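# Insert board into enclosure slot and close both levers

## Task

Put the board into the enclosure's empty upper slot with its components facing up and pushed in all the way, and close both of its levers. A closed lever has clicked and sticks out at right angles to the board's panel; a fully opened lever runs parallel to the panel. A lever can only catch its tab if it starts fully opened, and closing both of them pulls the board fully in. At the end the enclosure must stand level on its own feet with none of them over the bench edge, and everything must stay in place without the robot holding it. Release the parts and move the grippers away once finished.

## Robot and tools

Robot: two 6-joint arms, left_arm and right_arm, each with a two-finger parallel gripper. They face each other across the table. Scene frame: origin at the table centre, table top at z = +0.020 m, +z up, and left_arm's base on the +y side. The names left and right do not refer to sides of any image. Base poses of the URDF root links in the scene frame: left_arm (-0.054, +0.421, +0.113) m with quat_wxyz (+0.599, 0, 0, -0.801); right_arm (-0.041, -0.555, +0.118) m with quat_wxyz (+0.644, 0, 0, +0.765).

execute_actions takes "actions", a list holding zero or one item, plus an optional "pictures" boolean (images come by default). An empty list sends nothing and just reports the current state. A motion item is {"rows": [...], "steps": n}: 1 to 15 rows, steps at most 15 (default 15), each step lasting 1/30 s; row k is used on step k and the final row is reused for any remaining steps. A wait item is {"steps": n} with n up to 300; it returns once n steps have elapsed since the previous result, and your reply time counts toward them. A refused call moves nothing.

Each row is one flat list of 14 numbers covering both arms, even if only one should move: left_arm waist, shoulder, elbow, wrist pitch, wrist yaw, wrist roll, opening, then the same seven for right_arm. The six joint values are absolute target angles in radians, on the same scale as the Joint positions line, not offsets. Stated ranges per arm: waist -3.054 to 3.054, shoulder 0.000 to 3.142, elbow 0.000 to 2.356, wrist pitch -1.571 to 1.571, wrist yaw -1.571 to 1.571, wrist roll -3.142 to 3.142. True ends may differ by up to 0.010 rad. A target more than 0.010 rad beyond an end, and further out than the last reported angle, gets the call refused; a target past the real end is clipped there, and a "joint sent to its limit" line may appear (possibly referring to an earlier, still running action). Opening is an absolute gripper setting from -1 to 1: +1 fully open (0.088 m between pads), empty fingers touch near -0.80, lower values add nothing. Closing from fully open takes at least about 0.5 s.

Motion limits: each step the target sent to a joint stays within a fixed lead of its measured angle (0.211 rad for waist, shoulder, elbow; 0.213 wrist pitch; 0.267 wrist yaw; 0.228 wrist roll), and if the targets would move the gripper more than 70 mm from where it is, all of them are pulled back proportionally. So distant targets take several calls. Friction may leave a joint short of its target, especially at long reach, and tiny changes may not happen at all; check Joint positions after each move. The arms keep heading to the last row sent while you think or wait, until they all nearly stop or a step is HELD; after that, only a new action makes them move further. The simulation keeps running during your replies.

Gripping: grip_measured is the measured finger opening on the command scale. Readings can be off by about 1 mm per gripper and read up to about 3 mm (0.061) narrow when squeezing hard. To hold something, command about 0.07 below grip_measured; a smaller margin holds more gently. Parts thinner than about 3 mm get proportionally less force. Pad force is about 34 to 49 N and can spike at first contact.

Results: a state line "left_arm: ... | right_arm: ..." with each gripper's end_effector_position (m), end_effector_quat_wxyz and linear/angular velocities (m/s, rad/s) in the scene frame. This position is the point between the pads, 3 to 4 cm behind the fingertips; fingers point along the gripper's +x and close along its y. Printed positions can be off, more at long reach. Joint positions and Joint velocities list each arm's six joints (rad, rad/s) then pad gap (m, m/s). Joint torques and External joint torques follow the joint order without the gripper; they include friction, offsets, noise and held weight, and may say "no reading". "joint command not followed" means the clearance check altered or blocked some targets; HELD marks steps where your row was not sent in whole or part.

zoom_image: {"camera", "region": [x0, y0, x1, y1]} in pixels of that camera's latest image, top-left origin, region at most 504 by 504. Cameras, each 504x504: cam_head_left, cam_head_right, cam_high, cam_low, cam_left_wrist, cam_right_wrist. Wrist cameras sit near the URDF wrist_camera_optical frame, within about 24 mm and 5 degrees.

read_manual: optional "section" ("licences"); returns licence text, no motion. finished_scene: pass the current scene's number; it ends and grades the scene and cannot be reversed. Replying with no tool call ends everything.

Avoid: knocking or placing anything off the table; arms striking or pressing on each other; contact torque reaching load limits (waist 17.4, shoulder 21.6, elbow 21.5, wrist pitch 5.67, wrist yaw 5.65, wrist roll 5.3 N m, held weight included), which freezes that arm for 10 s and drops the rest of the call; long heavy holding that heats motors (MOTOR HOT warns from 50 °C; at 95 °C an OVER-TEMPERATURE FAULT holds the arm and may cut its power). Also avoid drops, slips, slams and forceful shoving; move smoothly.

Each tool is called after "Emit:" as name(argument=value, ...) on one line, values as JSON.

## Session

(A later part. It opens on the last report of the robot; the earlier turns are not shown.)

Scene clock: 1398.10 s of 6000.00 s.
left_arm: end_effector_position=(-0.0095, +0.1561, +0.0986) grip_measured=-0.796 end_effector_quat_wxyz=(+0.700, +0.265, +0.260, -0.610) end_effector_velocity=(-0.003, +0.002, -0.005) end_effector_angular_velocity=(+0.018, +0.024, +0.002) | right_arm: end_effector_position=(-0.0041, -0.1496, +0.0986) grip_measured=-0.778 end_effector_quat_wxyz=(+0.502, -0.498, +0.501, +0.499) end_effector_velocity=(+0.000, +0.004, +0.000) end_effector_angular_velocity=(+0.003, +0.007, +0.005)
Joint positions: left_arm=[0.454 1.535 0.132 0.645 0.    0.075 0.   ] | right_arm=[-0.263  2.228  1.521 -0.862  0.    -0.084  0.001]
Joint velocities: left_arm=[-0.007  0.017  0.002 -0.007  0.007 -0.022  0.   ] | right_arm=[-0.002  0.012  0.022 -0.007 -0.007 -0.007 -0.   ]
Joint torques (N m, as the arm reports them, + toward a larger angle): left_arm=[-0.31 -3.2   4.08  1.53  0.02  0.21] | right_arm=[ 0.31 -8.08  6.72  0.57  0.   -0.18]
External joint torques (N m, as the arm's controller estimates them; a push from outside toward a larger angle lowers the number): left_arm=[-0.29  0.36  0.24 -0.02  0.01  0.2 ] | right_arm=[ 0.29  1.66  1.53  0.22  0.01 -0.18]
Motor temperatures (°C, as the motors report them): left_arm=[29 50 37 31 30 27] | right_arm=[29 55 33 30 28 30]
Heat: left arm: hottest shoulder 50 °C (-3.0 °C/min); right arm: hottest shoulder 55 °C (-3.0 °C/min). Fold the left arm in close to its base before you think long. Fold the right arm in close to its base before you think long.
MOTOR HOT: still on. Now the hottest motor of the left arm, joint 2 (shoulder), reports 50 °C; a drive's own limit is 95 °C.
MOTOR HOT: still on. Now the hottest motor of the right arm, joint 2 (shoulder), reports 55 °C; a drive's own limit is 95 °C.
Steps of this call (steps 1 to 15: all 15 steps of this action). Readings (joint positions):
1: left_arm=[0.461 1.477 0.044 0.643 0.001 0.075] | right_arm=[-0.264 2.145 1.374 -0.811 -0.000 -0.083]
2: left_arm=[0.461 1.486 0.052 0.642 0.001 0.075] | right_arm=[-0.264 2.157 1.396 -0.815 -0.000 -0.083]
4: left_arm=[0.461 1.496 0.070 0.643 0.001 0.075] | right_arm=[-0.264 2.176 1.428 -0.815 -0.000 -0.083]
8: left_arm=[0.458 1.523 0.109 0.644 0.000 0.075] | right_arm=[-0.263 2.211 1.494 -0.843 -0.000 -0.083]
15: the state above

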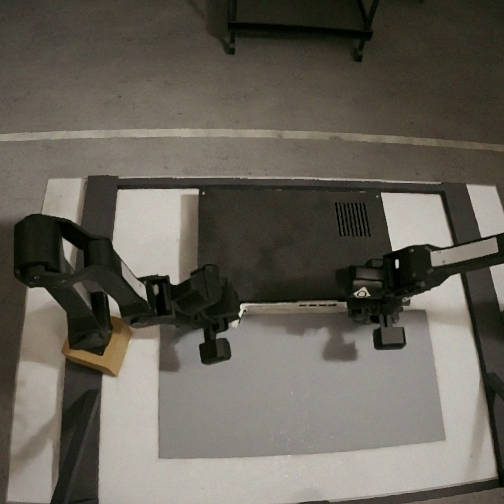

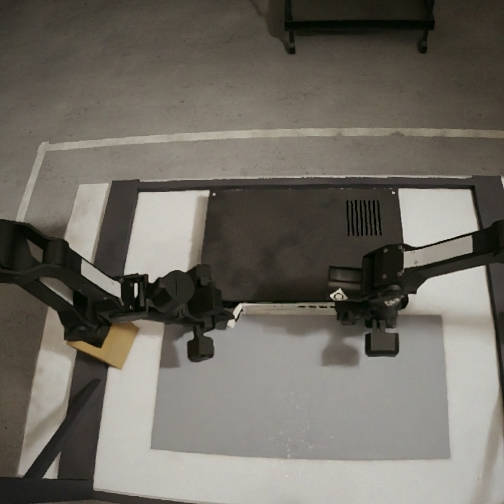

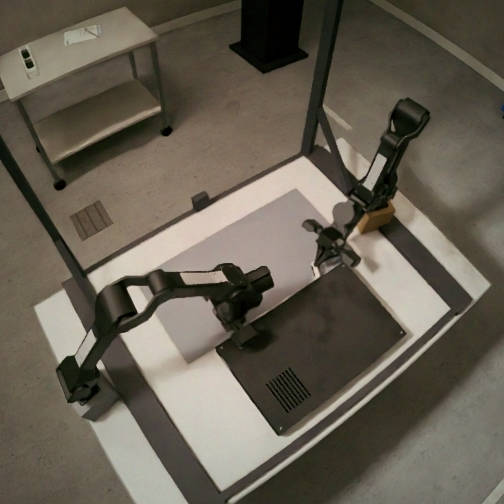

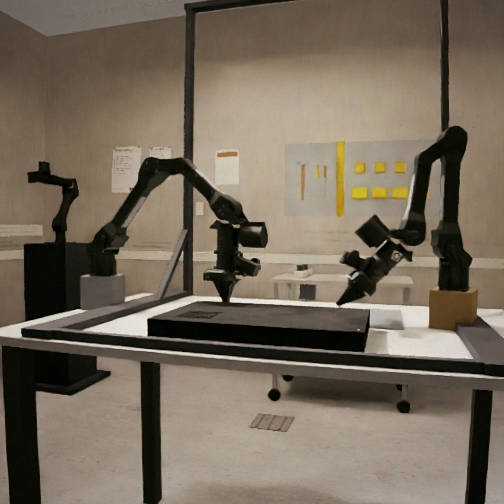

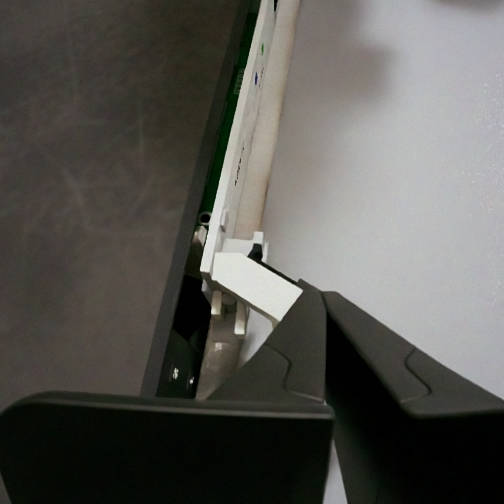

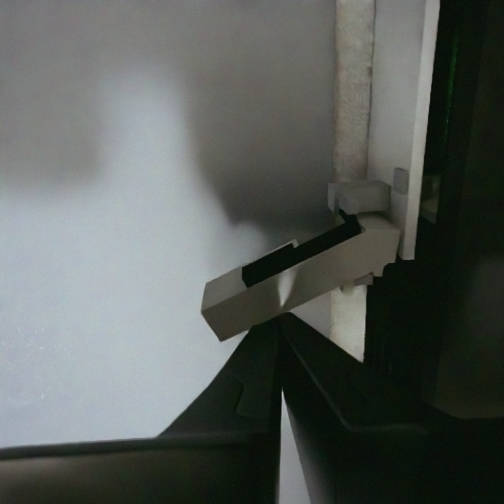

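Emit:
execute_actions(actions=[{"rows":[[0.46,1.47,0.02,0.645,0,0.08,-0.8,-0.245,2.24,1.51,-0.84,0,-0.08,-0.8]],"steps":12}], pictures=false)

Emit:
execute_actions(actions=[{"rows":[[0.46,1.53,0.03,0.69,0,0.08,-0.8,-0.245,2.24,1.51,-0.84,0,-0.08,-0.8]],"steps":12}], pictures=false)

Emit:
execute_actions(actions=[{"rows":[[0.455,1.59,0.1,0.69,0,0.08,-0.8,-0.245,2.265,1.555,-0.86,0,-0.08,-0.8]],"steps":15}])

Scene clock: 1409.83 s of 6000.00 s.
left_arm: end_effector_position=(-0.0141, +0.1877, +0.0868) grip_measured=-0.796 end_effector_quat_wxyz=(+0.694, +0.278, +0.276, -0.604) end_effector_velocity=(+0.003, +0.004, +0.001) end_effector_angular_velocity=(-0.005, -0.012, +0.023) | right_arm: end_effector_position=(-0.0072, -0.1477, +0.0973) grip_measured=-0.778 end_effector_quat_wxyz=(+0.503, -0.499, +0.496, +0.502) end_effector_velocity=(-0.004, +0.001, +0.000) end_effector_angular_velocity=(+0.009, +0.021, +0.010)
Joint positions: left_arm=[0.456 1.477 0.031 0.644 0.    0.075 0.   ] | right_arm=[-0.254  2.229  1.518 -0.848  0.004 -0.084  0.001]
Joint velocities: left_arm=[ 0.002 -0.017 -0.017  0.007 -0.022 -0.007  0.   ] | right_arm=[ 0.002 -0.002 -0.002  0.007 -0.022 -0.007 -0.   ]
Joint torques (N m, as the arm reports them, + toward a larger angle): left_arm=[ 0.27 -4.12  1.99  1.53  0.    0.2 ] | right_arm=[ 0.59 -8.63  4.27  0.94 -0.17  0.1 ]
External joint torques (N m, as the arm's controller estimates them; a push from outside toward a larger angle lowers the number): left_arm=[ 0.24 -1.28 -1.57  0.03  0.01  0.2 ] | right_arm=[ 0.53  1.07 -0.86  0.59 -0.15  0.1 ]
Motor temperatures (°C, as the motors report them): left_arm=[29 47 38 32 30 27] | right_arm=[29 56 33 30 28 30]
Heat: left arm: hottest shoulder 47 °C (-8.0 °C/min); right arm: hottest shoulder 56 °C (-1.0 °C/min). Fold the right arm in close to its base before you think long.
MOTOR HOT: still on. Now the hottest motor of the right arm, joint 2 (shoulder), reports 56 °C; a drive's own limit is 95 °C.
MOTOR HOT: cleared. Now the hottest motor of the left arm, joint 2 (shoulder), reports 47 °C.
Steps of this call (steps 1 to 15: the robot went on to your last target; steps 16 to 90: nothing new was sent; then 8.33 s passed at rest; steps 91 to 102: all 12 steps of this action). Readings (joint positions):
91: left_arm=[0.453 1.527 0.116 0.651 0.000 0.075] | right_arm=[-0.262 2.229 1.523 -0.864 0.000 -0.084]
92: left_arm=[0.454 1.510 0.096 0.653 0.000 0.075] | right_arm=[-0.260 2.229 1.523 -0.860 0.002 -0.084]
94: left_arm=[0.455 1.490 0.058 0.644 0.000 0.075] | right_arm=[-0.257 2.229 1.522 -0.853 0.003 -0.084]
98: left_arm=[0.456 1.482 0.033 0.643 0.000 0.075] | right_arm=[-0.254 2.229 1.519 -0.849 0.004 -0.084]
102: the state above

Scene clock: 1410.23 s of 6000.00 s.
left_arm: end_effector_position=(-0.0139, +0.1867, +0.0838) grip_measured=-0.796 end_effector_quat_wxyz=(+0.694, +0.278, +0.276, -0.604) end_effector_velocity=(-0.001, +0.001, -0.001) end_effector_angular_velocity=(+0.002, +0.001, -0.008) | right_arm: end_effector_position=(-0.0072, -0.1477, +0.0973) grip_measured=-0.778 end_effector_quat_wxyz=(+0.503, -0.499, +0.496, +0.502) end_effector_velocity=(-0.004, +0.002, +0.002) end_effector_angular_velocity=(+0.014, +0.021, +0.010)
Joint positions: left_arm=[0.457 1.522 0.031 0.688 0.    0.075 0.   ] | right_arm=[-0.254  2.229  1.518 -0.848  0.004 -0.084  0.001]
Joint velocities: left_arm=[ 0.002  0.007 -0.002  0.007  0.007  0.007  0.   ] | right_arm=[ 0.002 -0.007 -0.002  0.007 -0.022 -0.007  0.   ]
Joint torques (N m, as the arm reports them, + toward a larger angle): left_arm=[ 0.3  -2.75  2.75  1.59  0.01  0.2 ] | right_arm=[ 0.58 -8.62  4.29  0.93 -0.17  0.1 ]
External joint torques (N m, as the arm's controller estimates them; a push from outside toward a larger angle lowers the number): left_arm=[ 0.3   0.2  -0.6   0.08  0.01  0.19] | right_arm=[ 0.51  1.19 -0.88  0.58 -0.15  0.1 ]
Motor temperatures (°C, as the motors report them): left_arm=[29 47 38 32 30 27] | right_arm=[29 56 33 30 28 30]
Heat: left arm: hottest shoulder 47 °C (-9.1 °C/min); right arm: hottest shoulder 56 °C (-1.0 °C/min). Fold the right arm in close to its base before you think long.
MOTOR HOT: still on. Now the hottest motor of the right arm, joint 2 (shoulder), reports 56 °C; a drive's own limit is 95 °C.
Steps of this call (steps 1 to 12: all 12 steps of this action). Readings (joint positions):
1: left_arm=[0.456 1.484 0.031 0.656 0.000 0.075] | right_arm=[-0.254 2.229 1.518 -0.848 0.004 -0.084]
2: left_arm=[0.456 1.495 0.031 0.667 0.000 0.075] | right_arm=[-0.254 2.229 1.518 -0.848 0.004 -0.084]
4: left_arm=[0.457 1.509 0.031 0.677 0.000 0.075] | right_arm=[-0.254 2.229 1.518 -0.848 0.004 -0.084]
8: left_arm=[0.457 1.519 0.031 0.687 0.000 0.075] | right_arm=[-0.254 2.229 1.518 -0.848 0.004 -0.084]
12: the state above

Scene clock: 1410.73 s of 6000.00 s.
left_arm: end_effector_position=(-0.0111, +0.1704, +0.0847) grip_measured=-0.796 end_effector_quat_wxyz=(+0.694, +0.277, +0.275, -0.605) end_effector_velocity=(+0.003, +0.001, -0.001) end_effector_angular_velocity=(+0.007, +0.001, +0.029) | right_arm: end_effector_position=(-0.0076, -0.1467, +0.0943) grip_measured=-0.778 end_effector_quat_wxyz=(+0.499, -0.503, +0.499, +0.499) end_effector_velocity=(-0.000, -0.001, +0.002) end_effector_angular_velocity=(-0.002, +0.008, +0.005)
Joint positions: left_arm=[0.457 1.581 0.092 0.691 0.    0.075 0.   ] | right_arm=[-0.252  2.249  1.538 -0.864  0.004 -0.084  0.001]
Joint velocities: left_arm=[-0.002  0.002  0.002 -0.007 -0.022 -0.022  0.   ] | right_arm=[-0.002 -0.007 -0.002 -0.007 -0.007 -0.007 -0.   ]
Joint torques (N m, as the arm reports them, + toward a larger angle): left_arm=[-0.21 -3.11  3.67  1.41  0.    0.2 ] | right_arm=[ 0.5  -8.21  6.68  0.58 -0.17  0.1 ]
External joint torques (N m, as the arm's controller estimates them; a push from outside toward a larger angle lowers the number): left_arm=[-0.21  0.32  0.3  -0.11  0.01  0.2 ] | right_arm=[ 0.5   1.77  1.47  0.24 -0.16  0.1 ]
Motor temperatures (°C, as the motors report them): left_arm=[29 47 38 32 30 27] | right_arm=[29 56 33 30 28 30]
Heat: left arm: hottest shoulder 47 °C (-9.0 °C/min); right arm: hottest shoulder 56 °C (-1.0 °C/min). Fold the right arm in close to its base before you think long.
MOTOR HOT: still on. Now the hottest motor of the right arm, joint 2 (shoulder), reports 56 °C; a drive's own limit is 95 °C.
Steps of this call (steps 1 to 15: all 15 steps of this action). Readings (joint positions):
1: left_arm=[0.457 1.532 0.039 0.688 0.000 0.075] | right_arm=[-0.254 2.232 1.520 -0.850 0.004 -0.084]
2: left_arm=[0.457 1.549 0.052 0.688 0.000 0.075] | right_arm=[-0.254 2.235 1.524 -0.854 0.004 -0.084]
4: left_arm=[0.457 1.568 0.076 0.689 0.000 0.075] | right_arm=[-0.254 2.241 1.530 -0.859 0.004 -0.084]
8: left_arm=[0.457 1.578 0.090 0.691 0.000 0.075] | right_arm=[-0.253 2.248 1.535 -0.863 0.004 -0.084]
15: the state above

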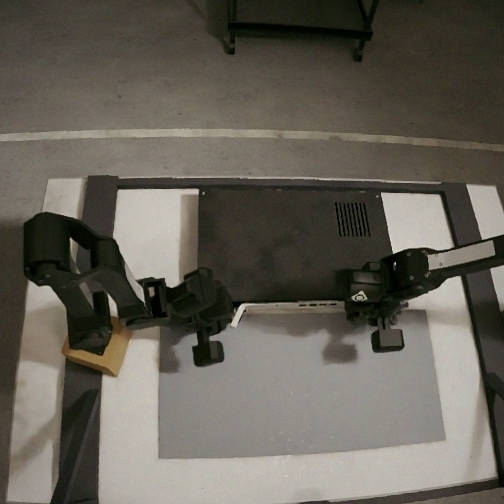

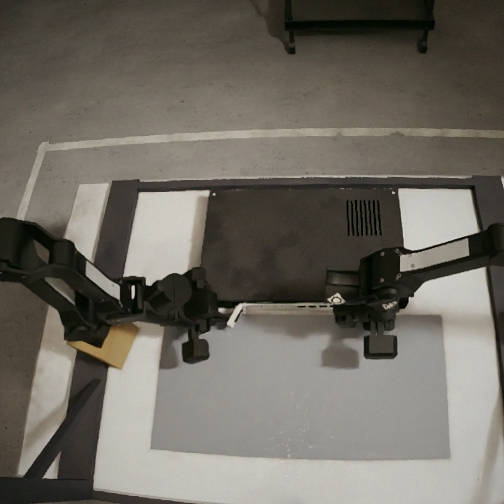

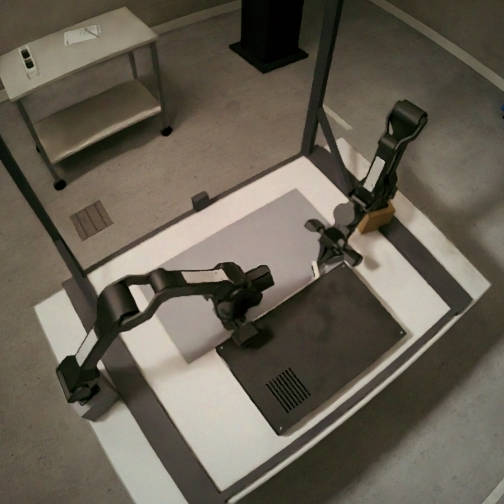

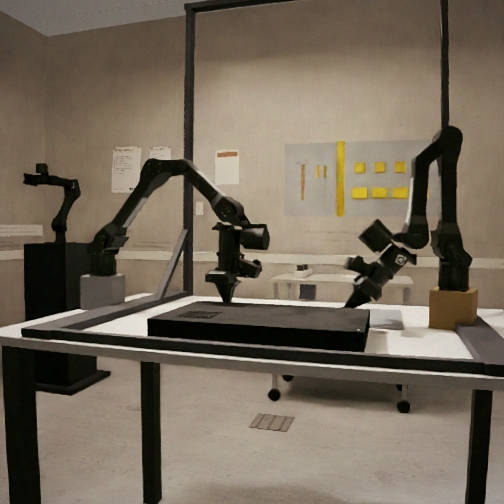

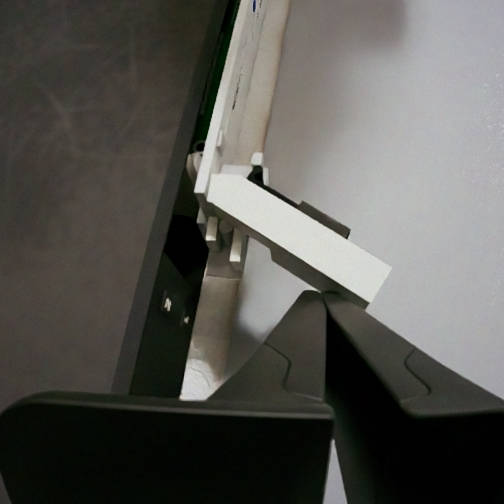

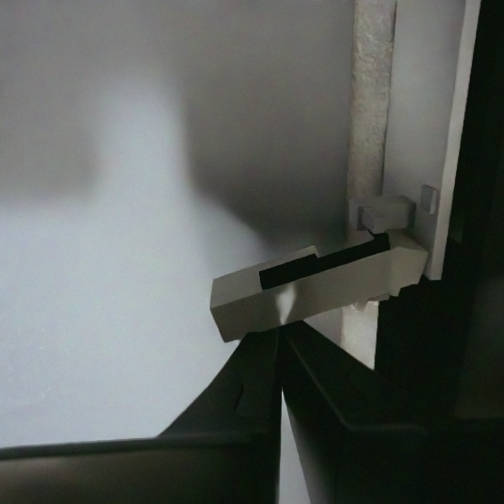

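Emit:
execute_actions(actions=[{"rows":[[0.445,1.635,0.16,0.69,0,0.08,-0.8,-0.24,2.28,1.6,-0.86,0,-0.08,-0.8]],"steps":15}], pictures=false)

Emit:
execute_actions(actions=[{"rows":[[0.43,1.67,0.22,0.69,0,0.08,-0.8,-0.232,2.3,1.65,-0.87,0,-0.08,-0.8]],"steps":15}])

Scene clock: 1415.83 s of 6000.00 s.
left_arm: end_effector_position=(-0.0086, +0.1635, +0.0804) grip_measured=-0.796 end_effector_quat_wxyz=(+0.694, +0.285, +0.280, -0.598) end_effector_velocity=(-0.001, +0.002, -0.002) end_effector_angular_velocity=(+0.012, +0.002, +0.003) | right_arm: end_effector_position=(-0.0082, -0.1427, +0.0948) grip_measured=-0.778 end_effector_quat_wxyz=(+0.498, -0.505, +0.499, +0.498) end_effector_velocity=(-0.000, +0.001, +0.000) end_effector_angular_velocity=(+0.009, +0.021, -0.015)
Joint positions: left_arm=[ 0.454  1.63   0.13   0.681 -0.013  0.075  0.   ] | right_arm=[-0.25   2.264  1.566 -0.88   0.005 -0.084  0.001]
Joint velocities: left_arm=[-0.007  0.002 -0.002 -0.007 -0.007 -0.007  0.   ] | right_arm=[-0.007 -0.002 -0.002  0.007 -0.022  0.007 -0.   ]
Joint torques (N m, as the arm reports them, + toward a larger angle): left_arm=[-0.92 -3.77  5.84  2.24  0.54  0.19] | right_arm=[ 0.68 -8.28  8.36  1.8  -0.22  0.1 ]
External joint torques (N m, as the arm's controller estimates them; a push from outside toward a larger angle lowers the number): left_arm=[-0.91 -0.06  2.58  0.75  0.56  0.19] | right_arm=[ 0.81  1.66  3.23  1.48 -0.22  0.1 ]
Motor temperatures (°C, as the motors report them): left_arm=[29 46 38 33 30 27] | right_arm=[29 56 34 30 28 30]
Heat: left arm: hottest shoulder 46 °C (-10.0 °C/min); right arm: hottest shoulder 56 °C (-1.0 °C/min). Fold the right arm in close to its base before you think long.
MOTOR HOT: still on. Now the hottest motor of the right arm, joint 2 (shoulder), reports 56 °C; a drive's own limit is 95 °C.
Steps of this call (steps 1 to 15: the robot went on to your last target; steps 16 to 90: nothing new was sent; then 1.60 s passed at rest; steps 91 to 105: all 15 steps of this action). Readings (joint positions):
91: left_arm=[0.456 1.590 0.100 0.689 0.000 0.075] | right_arm=[-0.252 2.252 1.545 -0.868 0.004 -0.084]
92: left_arm=[0.454 1.602 0.112 0.686 -0.002 0.075] | right_arm=[-0.251 2.257 1.555 -0.870 0.003 -0.084]
94: left_arm=[0.454 1.619 0.124 0.682 -0.011 0.075] | right_arm=[-0.250 2.262 1.563 -0.877 0.005 -0.084]
98: left_arm=[0.454 1.628 0.129 0.681 -0.013 0.075] | right_arm=[-0.250 2.264 1.566 -0.880 0.005 -0.084]
105: the state above

Scene clock: 1416.33 s of 6000.00 s.
left_arm: end_effector_position=(-0.0062, +0.1574, +0.0753) grip_measured=-0.796 end_effector_quat_wxyz=(+0.693, +0.295, +0.286, -0.592) end_effector_velocity=(+0.000, +0.003, -0.002) end_effector_angular_velocity=(+0.014, -0.008, -0.003) | right_arm: end_effector_position=(-0.0084, -0.1406, +0.0951) grip_measured=-0.778 end_effector_quat_wxyz=(+0.494, -0.510, +0.502, +0.495) end_effector_velocity=(-0.000, -0.000, +0.002) end_effector_angular_velocity=(-0.002, +0.007, -0.010)
Joint positions: left_arm=[ 0.451  1.676  0.169  0.664 -0.027  0.075  0.   ] | right_arm=[-0.247  2.282  1.6   -0.91   0.009 -0.084  0.001]
Joint velocities: left_arm=[-0.002  0.002 -0.002 -0.007 -0.007  0.007  0.   ] | right_arm=[-0.002 -0.002  0.002 -0.007 -0.007  0.007 -0.   ]
Joint torques (N m, as the arm reports them, + toward a larger angle): left_arm=[-2.12 -5.32  8.04  3.6   1.14  0.19] | right_arm=[ 1.11 -8.26 10.04  3.17 -0.36  0.1 ]
External joint torques (N m, as the arm's controller estimates them; a push from outside toward a larger angle lowers the number): left_arm=[-2.13 -1.34  4.88  2.15  1.16  0.19] | right_arm=[ 1.11  1.87  4.86  2.88 -0.35  0.1 ]
Motor temperatures (°C, as the motors report them): left_arm=[29 46 38 33 30 27] | right_arm=[29 56 34 31 28 30]
Heat: left arm: hottest shoulder 46 °C (-10.1 °C/min); right arm: hottest shoulder 56 °C (-1.0 °C/min). Fold the right arm in close to its base before you think long.
MOTOR HOT: still on. Now the hottest motor of the right arm, joint 2 (shoulder), reports 56 °C; a drive's own limit is 95 °C.
Steps of this call (steps 1 to 15: all 15 steps of this action). Readings (joint positions):
1: left_arm=[0.453 1.636 0.139 0.677 -0.015 0.075] | right_arm=[-0.250 2.268 1.575 -0.888 0.006 -0.084]
2: left_arm=[0.452 1.646 0.148 0.670 -0.022 0.075] | right_arm=[-0.249 2.274 1.585 -0.896 0.007 -0.084]
4: left_arm=[0.452 1.662 0.159 0.667 -0.027 0.075] | right_arm=[-0.248 2.279 1.594 -0.904 0.009 -0.084]
8: left_arm=[0.451 1.674 0.167 0.664 -0.027 0.075] | right_arm=[-0.247 2.282 1.599 -0.909 0.009 -0.084]
15: the state above

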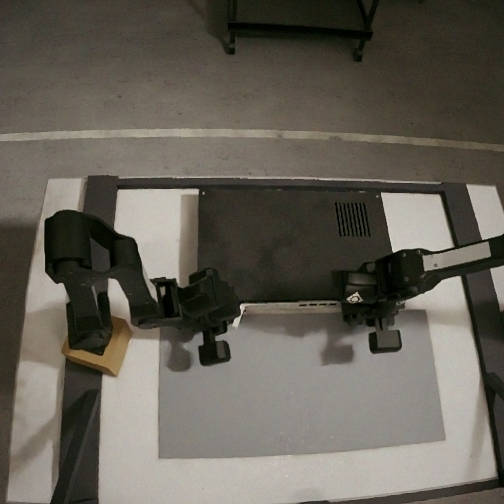

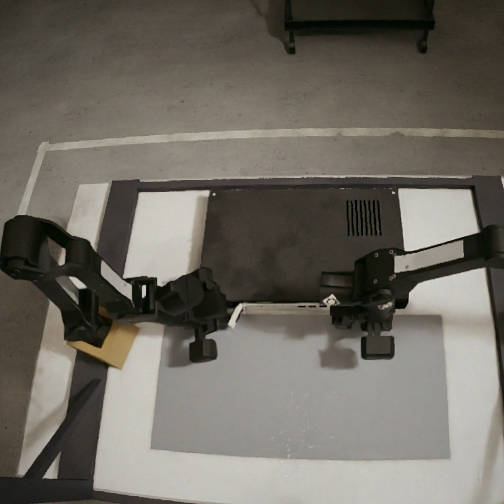

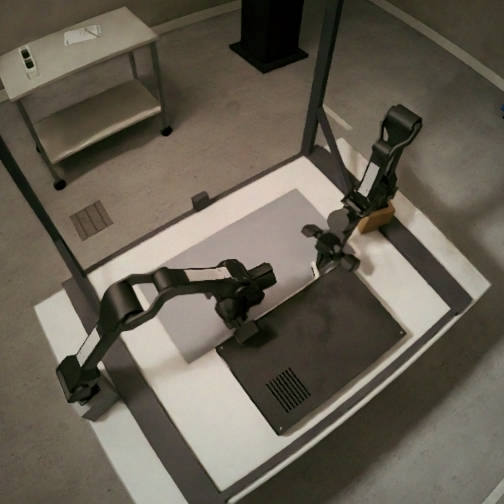

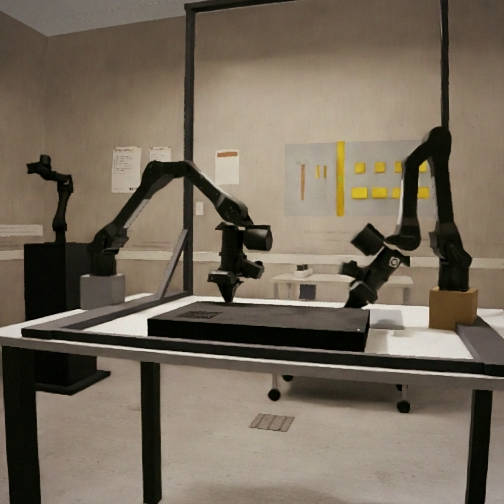

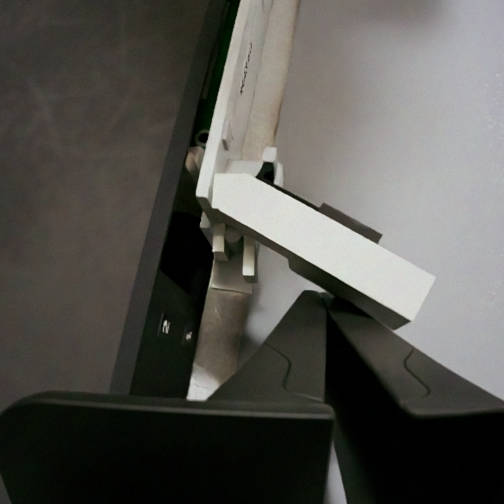

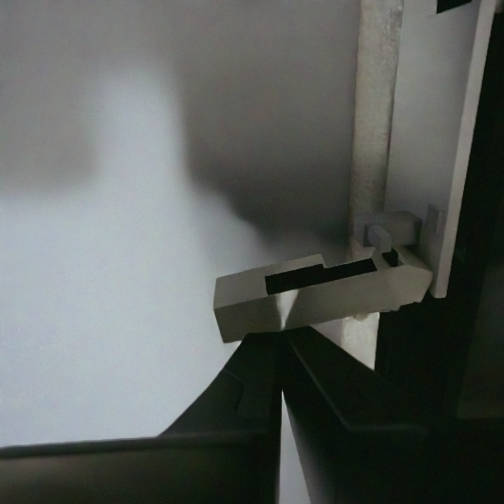

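Emit:
execute_actions(actions=[{"rows":[[0.435,1.56,0.07,0.69,0,0.08,-0.8,-0.232,2.28,1.6,-0.87,0,-0.08,-0.8]],"steps":12}], pictures=false)

Emit:
execute_actions(actions=[{"rows":[[0.425,1.59,0.14,0.68,0.02,0.08,-0.8,-0.228,2.28,1.6,-0.87,0,-0.08,-0.8]],"steps":12}], pictures=false)

Emit:
execute_actions(actions=[{"rows":[[0.41,1.61,0.2,0.69,0.04,0.08,-0.8,-0.225,2.3,1.65,-0.87,0,-0.08,-0.8]],"steps":15}])

Scene clock: 1424.13 s of 6000.00 s.
left_arm: end_effector_position=(-0.0143, +0.1745, +0.0835) grip_measured=-0.796 end_effector_quat_wxyz=(+0.691, +0.282, +0.274, -0.606) end_effector_velocity=(+0.002, +0.003, +0.002) end_effector_angular_velocity=(-0.009, -0.023, +0.008) | right_arm: end_effector_position=(-0.0090, -0.1384, +0.0945) grip_measured=-0.778 end_effector_quat_wxyz=(+0.497, -0.508, +0.498, +0.498) end_effector_velocity=(-0.002, -0.000, -0.001) end_effector_angular_velocity=(+0.004, +0.022, +0.005)
Joint positions: left_arm=[ 0.442  1.57   0.078  0.686 -0.009  0.075  0.   ] | right_arm=[-0.246  2.282  1.597 -0.897  0.01  -0.084  0.001]
Joint velocities: left_arm=[-0.002 -0.022 -0.017  0.007 -0.022  0.007  0.   ] | right_arm=[-0.002 -0.002 -0.007  0.007 -0.022 -0.007 -0.   ]
Joint torques (N m, as the arm reports them, + toward a larger angle): left_arm=[-0.66 -4.88  2.1   1.76  0.35  0.19] | right_arm=[  0.95 -10.15   5.34   2.23  -0.38   0.11]
External joint torques (N m, as the arm's controller estimates them; a push from outside toward a larger angle lowers the number): left_arm=[-0.7  -1.55 -1.27  0.24  0.37  0.18] | right_arm=[ 1.02 -0.13  0.18  1.9  -0.37  0.1 ]
Motor temperatures (°C, as the motors report them): left_arm=[29 46 41 38 30 27] | right_arm=[29 56 35 35 28 30]
Heat: left arm: hottest shoulder 46 °C (-11.2 °C/min); right arm: hottest shoulder 56 °C (+0.0 °C/min). Fold the right arm in close to its base before you think long.
MOTOR HOT: still on. Now the hottest motor of the right arm, joint 2 (shoulder), reports 56 °C; a drive's own limit is 95 °C.
Steps of this call (steps 1 to 15: the robot went on to your last target; steps 16 to 90: nothing new was sent; then 4.40 s passed at rest; steps 91 to 102: all 12 steps of this action). Readings (joint positions):
91: left_arm=[0.451 1.663 0.151 0.668 -0.028 0.075] | right_arm=[-0.247 2.282 1.599 -0.911 0.009 -0.084]
92: left_arm=[0.450 1.639 0.129 0.677 -0.021 0.075] | right_arm=[-0.247 2.282 1.599 -0.906 0.009 -0.084]
94: left_arm=[0.446 1.599 0.099 0.682 -0.016 0.075] | right_arm=[-0.246 2.282 1.599 -0.897 0.010 -0.084]
98: left_arm=[0.443 1.575 0.082 0.686 -0.010 0.075] | right_arm=[-0.246 2.282 1.598 -0.897 0.010 -0.084]
102: the state above

Scene clock: 1424.53 s of 6000.00 s.
left_arm: end_effector_position=(-0.0141, +0.1698, +0.0825) grip_measured=-0.796 end_effector_quat_wxyz=(+0.689, +0.286, +0.277, -0.606) end_effector_velocity=(+0.004, +0.002, -0.001) end_effector_angular_velocity=(+0.009, -0.010, +0.023) | right_arm: end_effector_position=(-0.0090, -0.1383, +0.0945) grip_measured=-0.778 end_effector_quat_wxyz=(+0.497, -0.508, +0.498, +0.497) end_effector_velocity=(-0.003, -0.005, +0.000) end_effector_angular_velocity=(-0.020, +0.024, +0.005)
Joint positions: left_arm=[ 0.44   1.586  0.103  0.668 -0.008  0.075  0.   ] | right_arm=[-0.245  2.282  1.597 -0.896  0.01  -0.084  0.001]
Joint velocities: left_arm=[ 0.002 -0.002 -0.002 -0.007 -0.022 -0.007  0.   ] | right_arm=[-0.002 -0.002 -0.002 -0.022 -0.022 -0.007 -0.   ]
Joint torques (N m, as the arm reports them, + toward a larger angle): left_arm=[-1.47 -3.68  6.63  2.54  1.18  0.18] | right_arm=[  1.23 -10.16   5.35   2.23  -0.41   0.11]
External joint torques (N m, as the arm's controller estimates them; a push from outside toward a larger angle lowers the number): left_arm=[-1.47 -0.2   3.29  1.04  1.18  0.18] | right_arm=[ 1.22 -0.08  0.21  1.93 -0.4   0.1 ]
Motor temperatures (°C, as the motors report them): left_arm=[29 46 41 38 30 27] | right_arm=[29 56 35 35 28 30]
Heat: left arm: hottest shoulder 46 °C (-11.1 °C/min); right arm: hottest shoulder 56 °C (+0.0 °C/min). Fold the right arm in close to its base before you think long.
MOTOR HOT: still on. Now the hottest motor of the right arm, joint 2 (shoulder), reports 56 °C; a drive's own limit is 95 °C.
Steps of this call (steps 1 to 12: all 12 steps of this action). Readings (joint positions):
1: left_arm=[0.440 1.571 0.084 0.683 -0.007 0.075] | right_arm=[-0.246 2.282 1.597 -0.897 0.010 -0.084]
2: left_arm=[0.440 1.574 0.091 0.676 -0.007 0.075] | right_arm=[-0.246 2.282 1.597 -0.896 0.010 -0.084]
4: left_arm=[0.440 1.581 0.098 0.671 -0.008 0.075] | right_arm=[-0.245 2.282 1.597 -0.896 0.010 -0.084]
8: left_arm=[0.440 1.585 0.102 0.668 -0.008 0.075] | right_arm=[-0.245 2.282 1.597 -0.896 0.010 -0.084]
12: the state above

Scene clock: 1425.03 s of 6000.00 s.
left_arm: end_effector_position=(-0.0159, +0.1579, +0.0836) grip_measured=-0.796 end_effector_quat_wxyz=(+0.684, +0.284, +0.277, -0.612) end_effector_velocity=(-0.002, +0.002, -0.001) end_effector_angular_velocity=(+0.006, +0.011, -0.002) | right_arm: end_effector_position=(-0.0091, -0.1375, +0.0954) grip_measured=-0.778 end_effector_quat_wxyz=(+0.497, -0.509, +0.497, +0.497) end_effector_velocity=(+0.002, -0.002, +0.000) end_effector_angular_velocity=(-0.007, +0.008, -0.000)
Joint positions: left_arm=[0.433 1.618 0.145 0.66  0.003 0.075 0.   ] | right_arm=[-0.244  2.285  1.605 -0.903  0.013 -0.084  0.001]
Joint velocities: left_arm=[-0.002 -0.002 -0.002 -0.007  0.007 -0.007  0.   ] | right_arm=[-0.007 -0.002 -0.002 -0.007 -0.007 -0.007  0.   ]
Joint torques (N m, as the arm reports them, + toward a larger angle): left_arm=[-2.29 -5.29  8.55  4.02  1.51  0.18] | right_arm=[ 1.41 -8.48  9.54  2.64 -0.5   0.11]
External joint torques (N m, as the arm's controller estimates them; a push from outside toward a larger angle lowers the number): left_arm=[-2.28 -1.51  5.14  2.51  1.51  0.18] | right_arm=[ 1.48  1.61  4.39  2.35 -0.5   0.1 ]
Motor temperatures (°C, as the motors report them): left_arm=[29 46 41 38 30 27] | right_arm=[29 56 35 36 28 30]
Heat: left arm: hottest shoulder 46 °C (-11.2 °C/min); right arm: hottest shoulder 56 °C (+0.0 °C/min). Fold the right arm in close to its base before you think long.
MOTOR HOT: still on. Now the hottest motor of the right arm, joint 2 (shoulder), reports 56 °C; a drive's own limit is 95 °C.
Steps of this call (steps 1 to 15: all 15 steps of this action). Readings (joint positions):
1: left_arm=[0.439 1.590 0.111 0.665 -0.008 0.075] | right_arm=[-0.245 2.282 1.599 -0.896 0.011 -0.084]
2: left_arm=[0.438 1.597 0.120 0.660 -0.008 0.075] | right_arm=[-0.245 2.282 1.600 -0.898 0.011 -0.084]
4: left_arm=[0.436 1.607 0.132 0.660 -0.002 0.075] | right_arm=[-0.244 2.283 1.602 -0.899 0.013 -0.084]
8: left_arm=[0.433 1.616 0.143 0.660 0.003 0.075] | right_arm=[-0.244 2.284 1.604 -0.902 0.013 -0.084]
15: the state above

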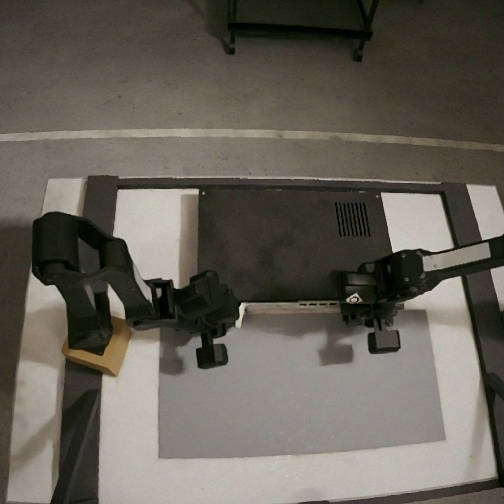

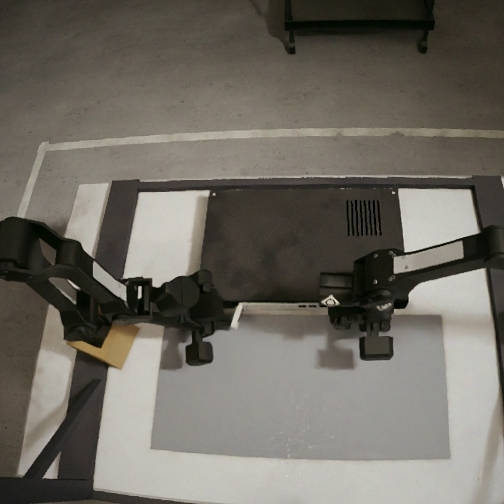

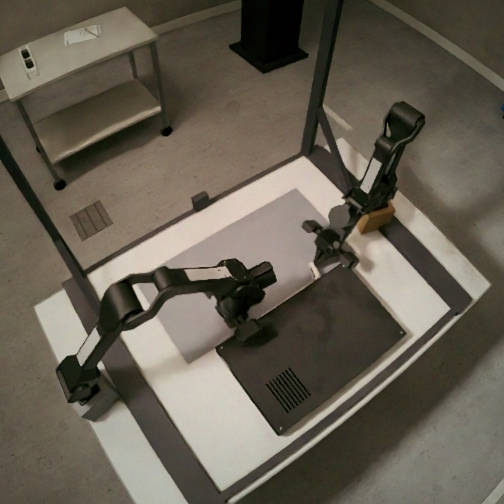

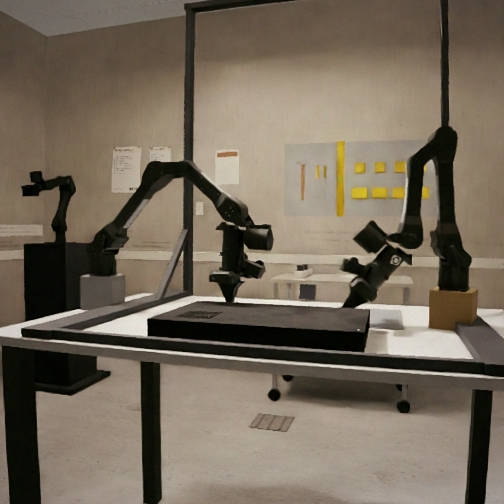

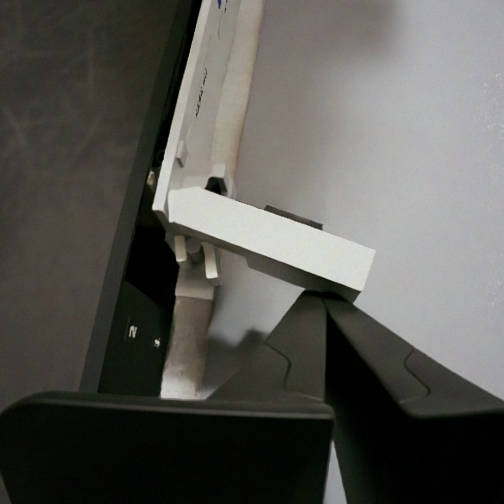

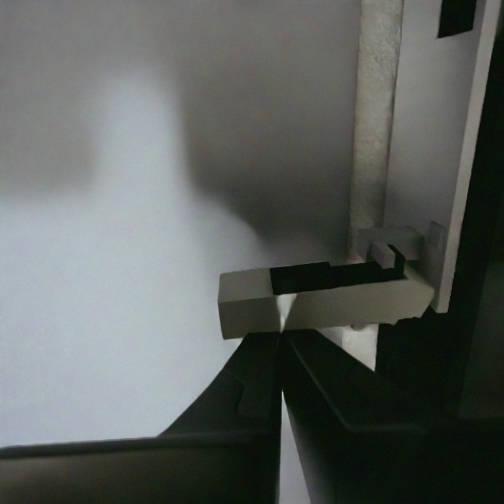

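Working. Continue.

Emit:
execute_actions(actions=[{"rows":[[0.41,1.63,0.235,0.69,0.04,0.08,-0.8,-0.215,2.315,1.68,-0.88,0,-0.08,-0.8]],"steps":15}])

Scene clock: 1428.17 s of 6000.00 s.
left_arm: end_effector_position=(-0.0184, +0.1478, +0.0867) grip_measured=-0.796 end_effector_quat_wxyz=(+0.680, +0.279, +0.273, -0.621) end_effector_velocity=(+0.002, +0.004, -0.003) end_effector_angular_velocity=(+0.025, -0.018, +0.008) | right_arm: end_effector_position=(-0.0090, -0.1342, +0.0956) grip_measured=-0.778 end_effector_quat_wxyz=(+0.497, -0.512, +0.496, +0.495) end_effector_velocity=(-0.000, -0.002, +0.000) end_effector_angular_velocity=(-0.007, +0.008, +0.005)
Joint positions: left_arm=[0.427 1.634 0.175 0.66  0.018 0.076 0.   ] | right_arm=[-0.241  2.299  1.631 -0.918  0.02  -0.084  0.001]
Joint velocities: left_arm=[-0.002 -0.002 -0.002 -0.022 -0.022  0.007  0.   ] | right_arm=[-0.002 -0.002 -0.002 -0.007 -0.007 -0.007 -0.   ]
Joint torques (N m, as the arm reports them, + toward a larger angle): left_arm=[-1.68 -5.09  9.16  4.06  0.94  0.17] | right_arm=[ 1.93 -8.49  9.99  3.05 -0.76  0.1 ]
External joint torques (N m, as the arm's controller estimates them; a push from outside toward a larger angle lowers the number): left_arm=[-1.68 -1.12  5.71  2.56  0.94  0.17] | right_arm=[ 2.01  1.68  4.83  2.76 -0.77  0.1 ]
Motor temperatures (°C, as the motors report them): left_arm=[29 46 42 41 30 27] | right_arm=[29 56 36 37 28 30]
Heat: left arm: hottest shoulder 46 °C (-11.1 °C/min); right arm: hottest shoulder 56 °C (+0.0 °C/min). Fold the right arm in close to its base before you think long.
MOTOR HOT: still on. Now the hottest motor of the right arm, joint 2 (shoulder), reports 56 °C; a drive's own limit is 95 °C.
Steps of this call (steps 1 to 15: the robot went on to your last target; steps 16 to 79: nothing new was sent; steps 80 to 94: all 15 steps of this action). Readings (joint positions):
80: left_arm=[0.433 1.622 0.151 0.660 0.005 0.075] | right_arm=[-0.244 2.287 1.611 -0.908 0.014 -0.084]
81: left_arm=[0.432 1.627 0.158 0.660 0.009 0.075] | right_arm=[-0.242 2.291 1.617 -0.911 0.016 -0.084]
83: left_arm=[0.427 1.632 0.175 0.658 0.018 0.076] | right_arm=[-0.242 2.296 1.627 -0.914 0.019 -0.084]
87: left_arm=[0.427 1.634 0.175 0.660 0.018 0.076] | right_arm=[-0.241 2.298 1.630 -0.917 0.020 -0.084]
94: the state above

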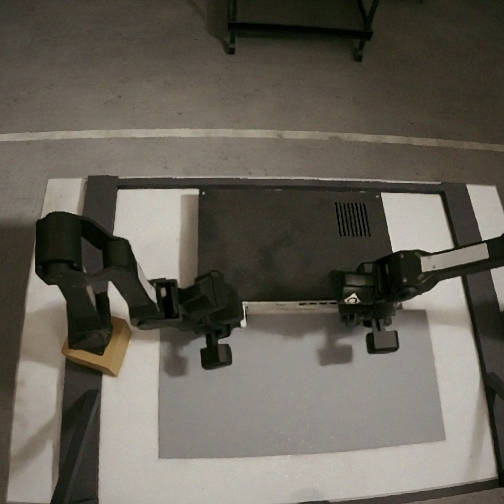

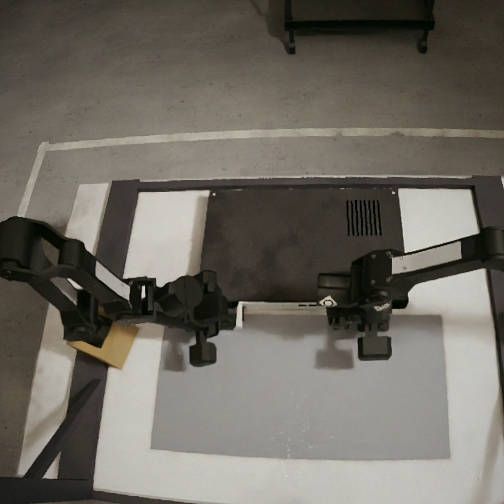

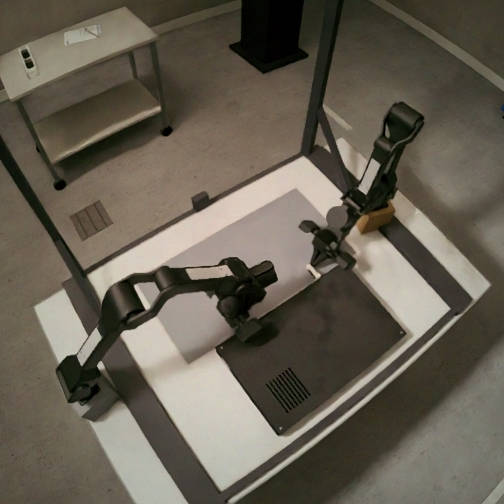

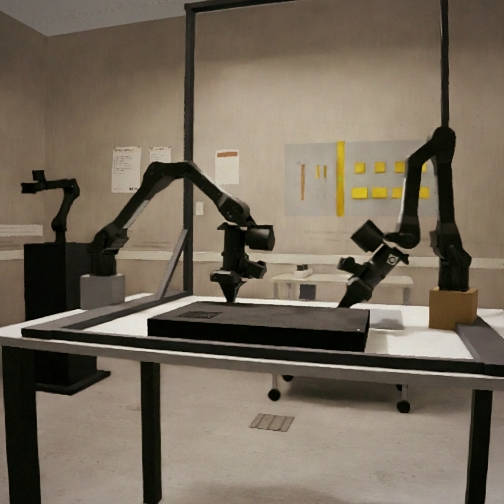

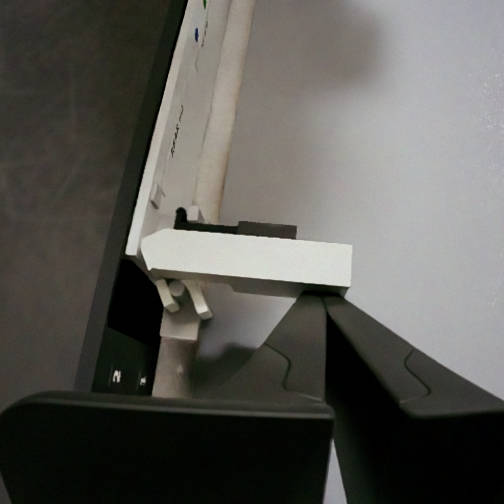

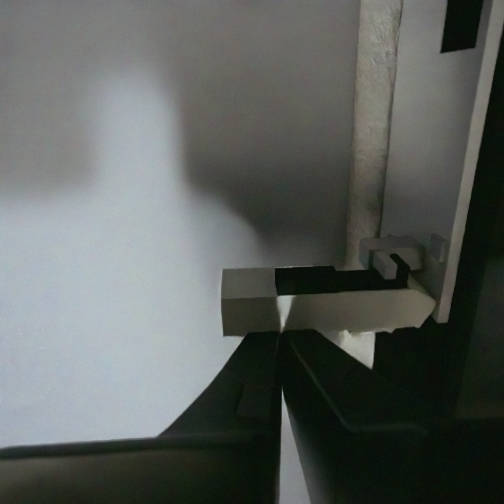

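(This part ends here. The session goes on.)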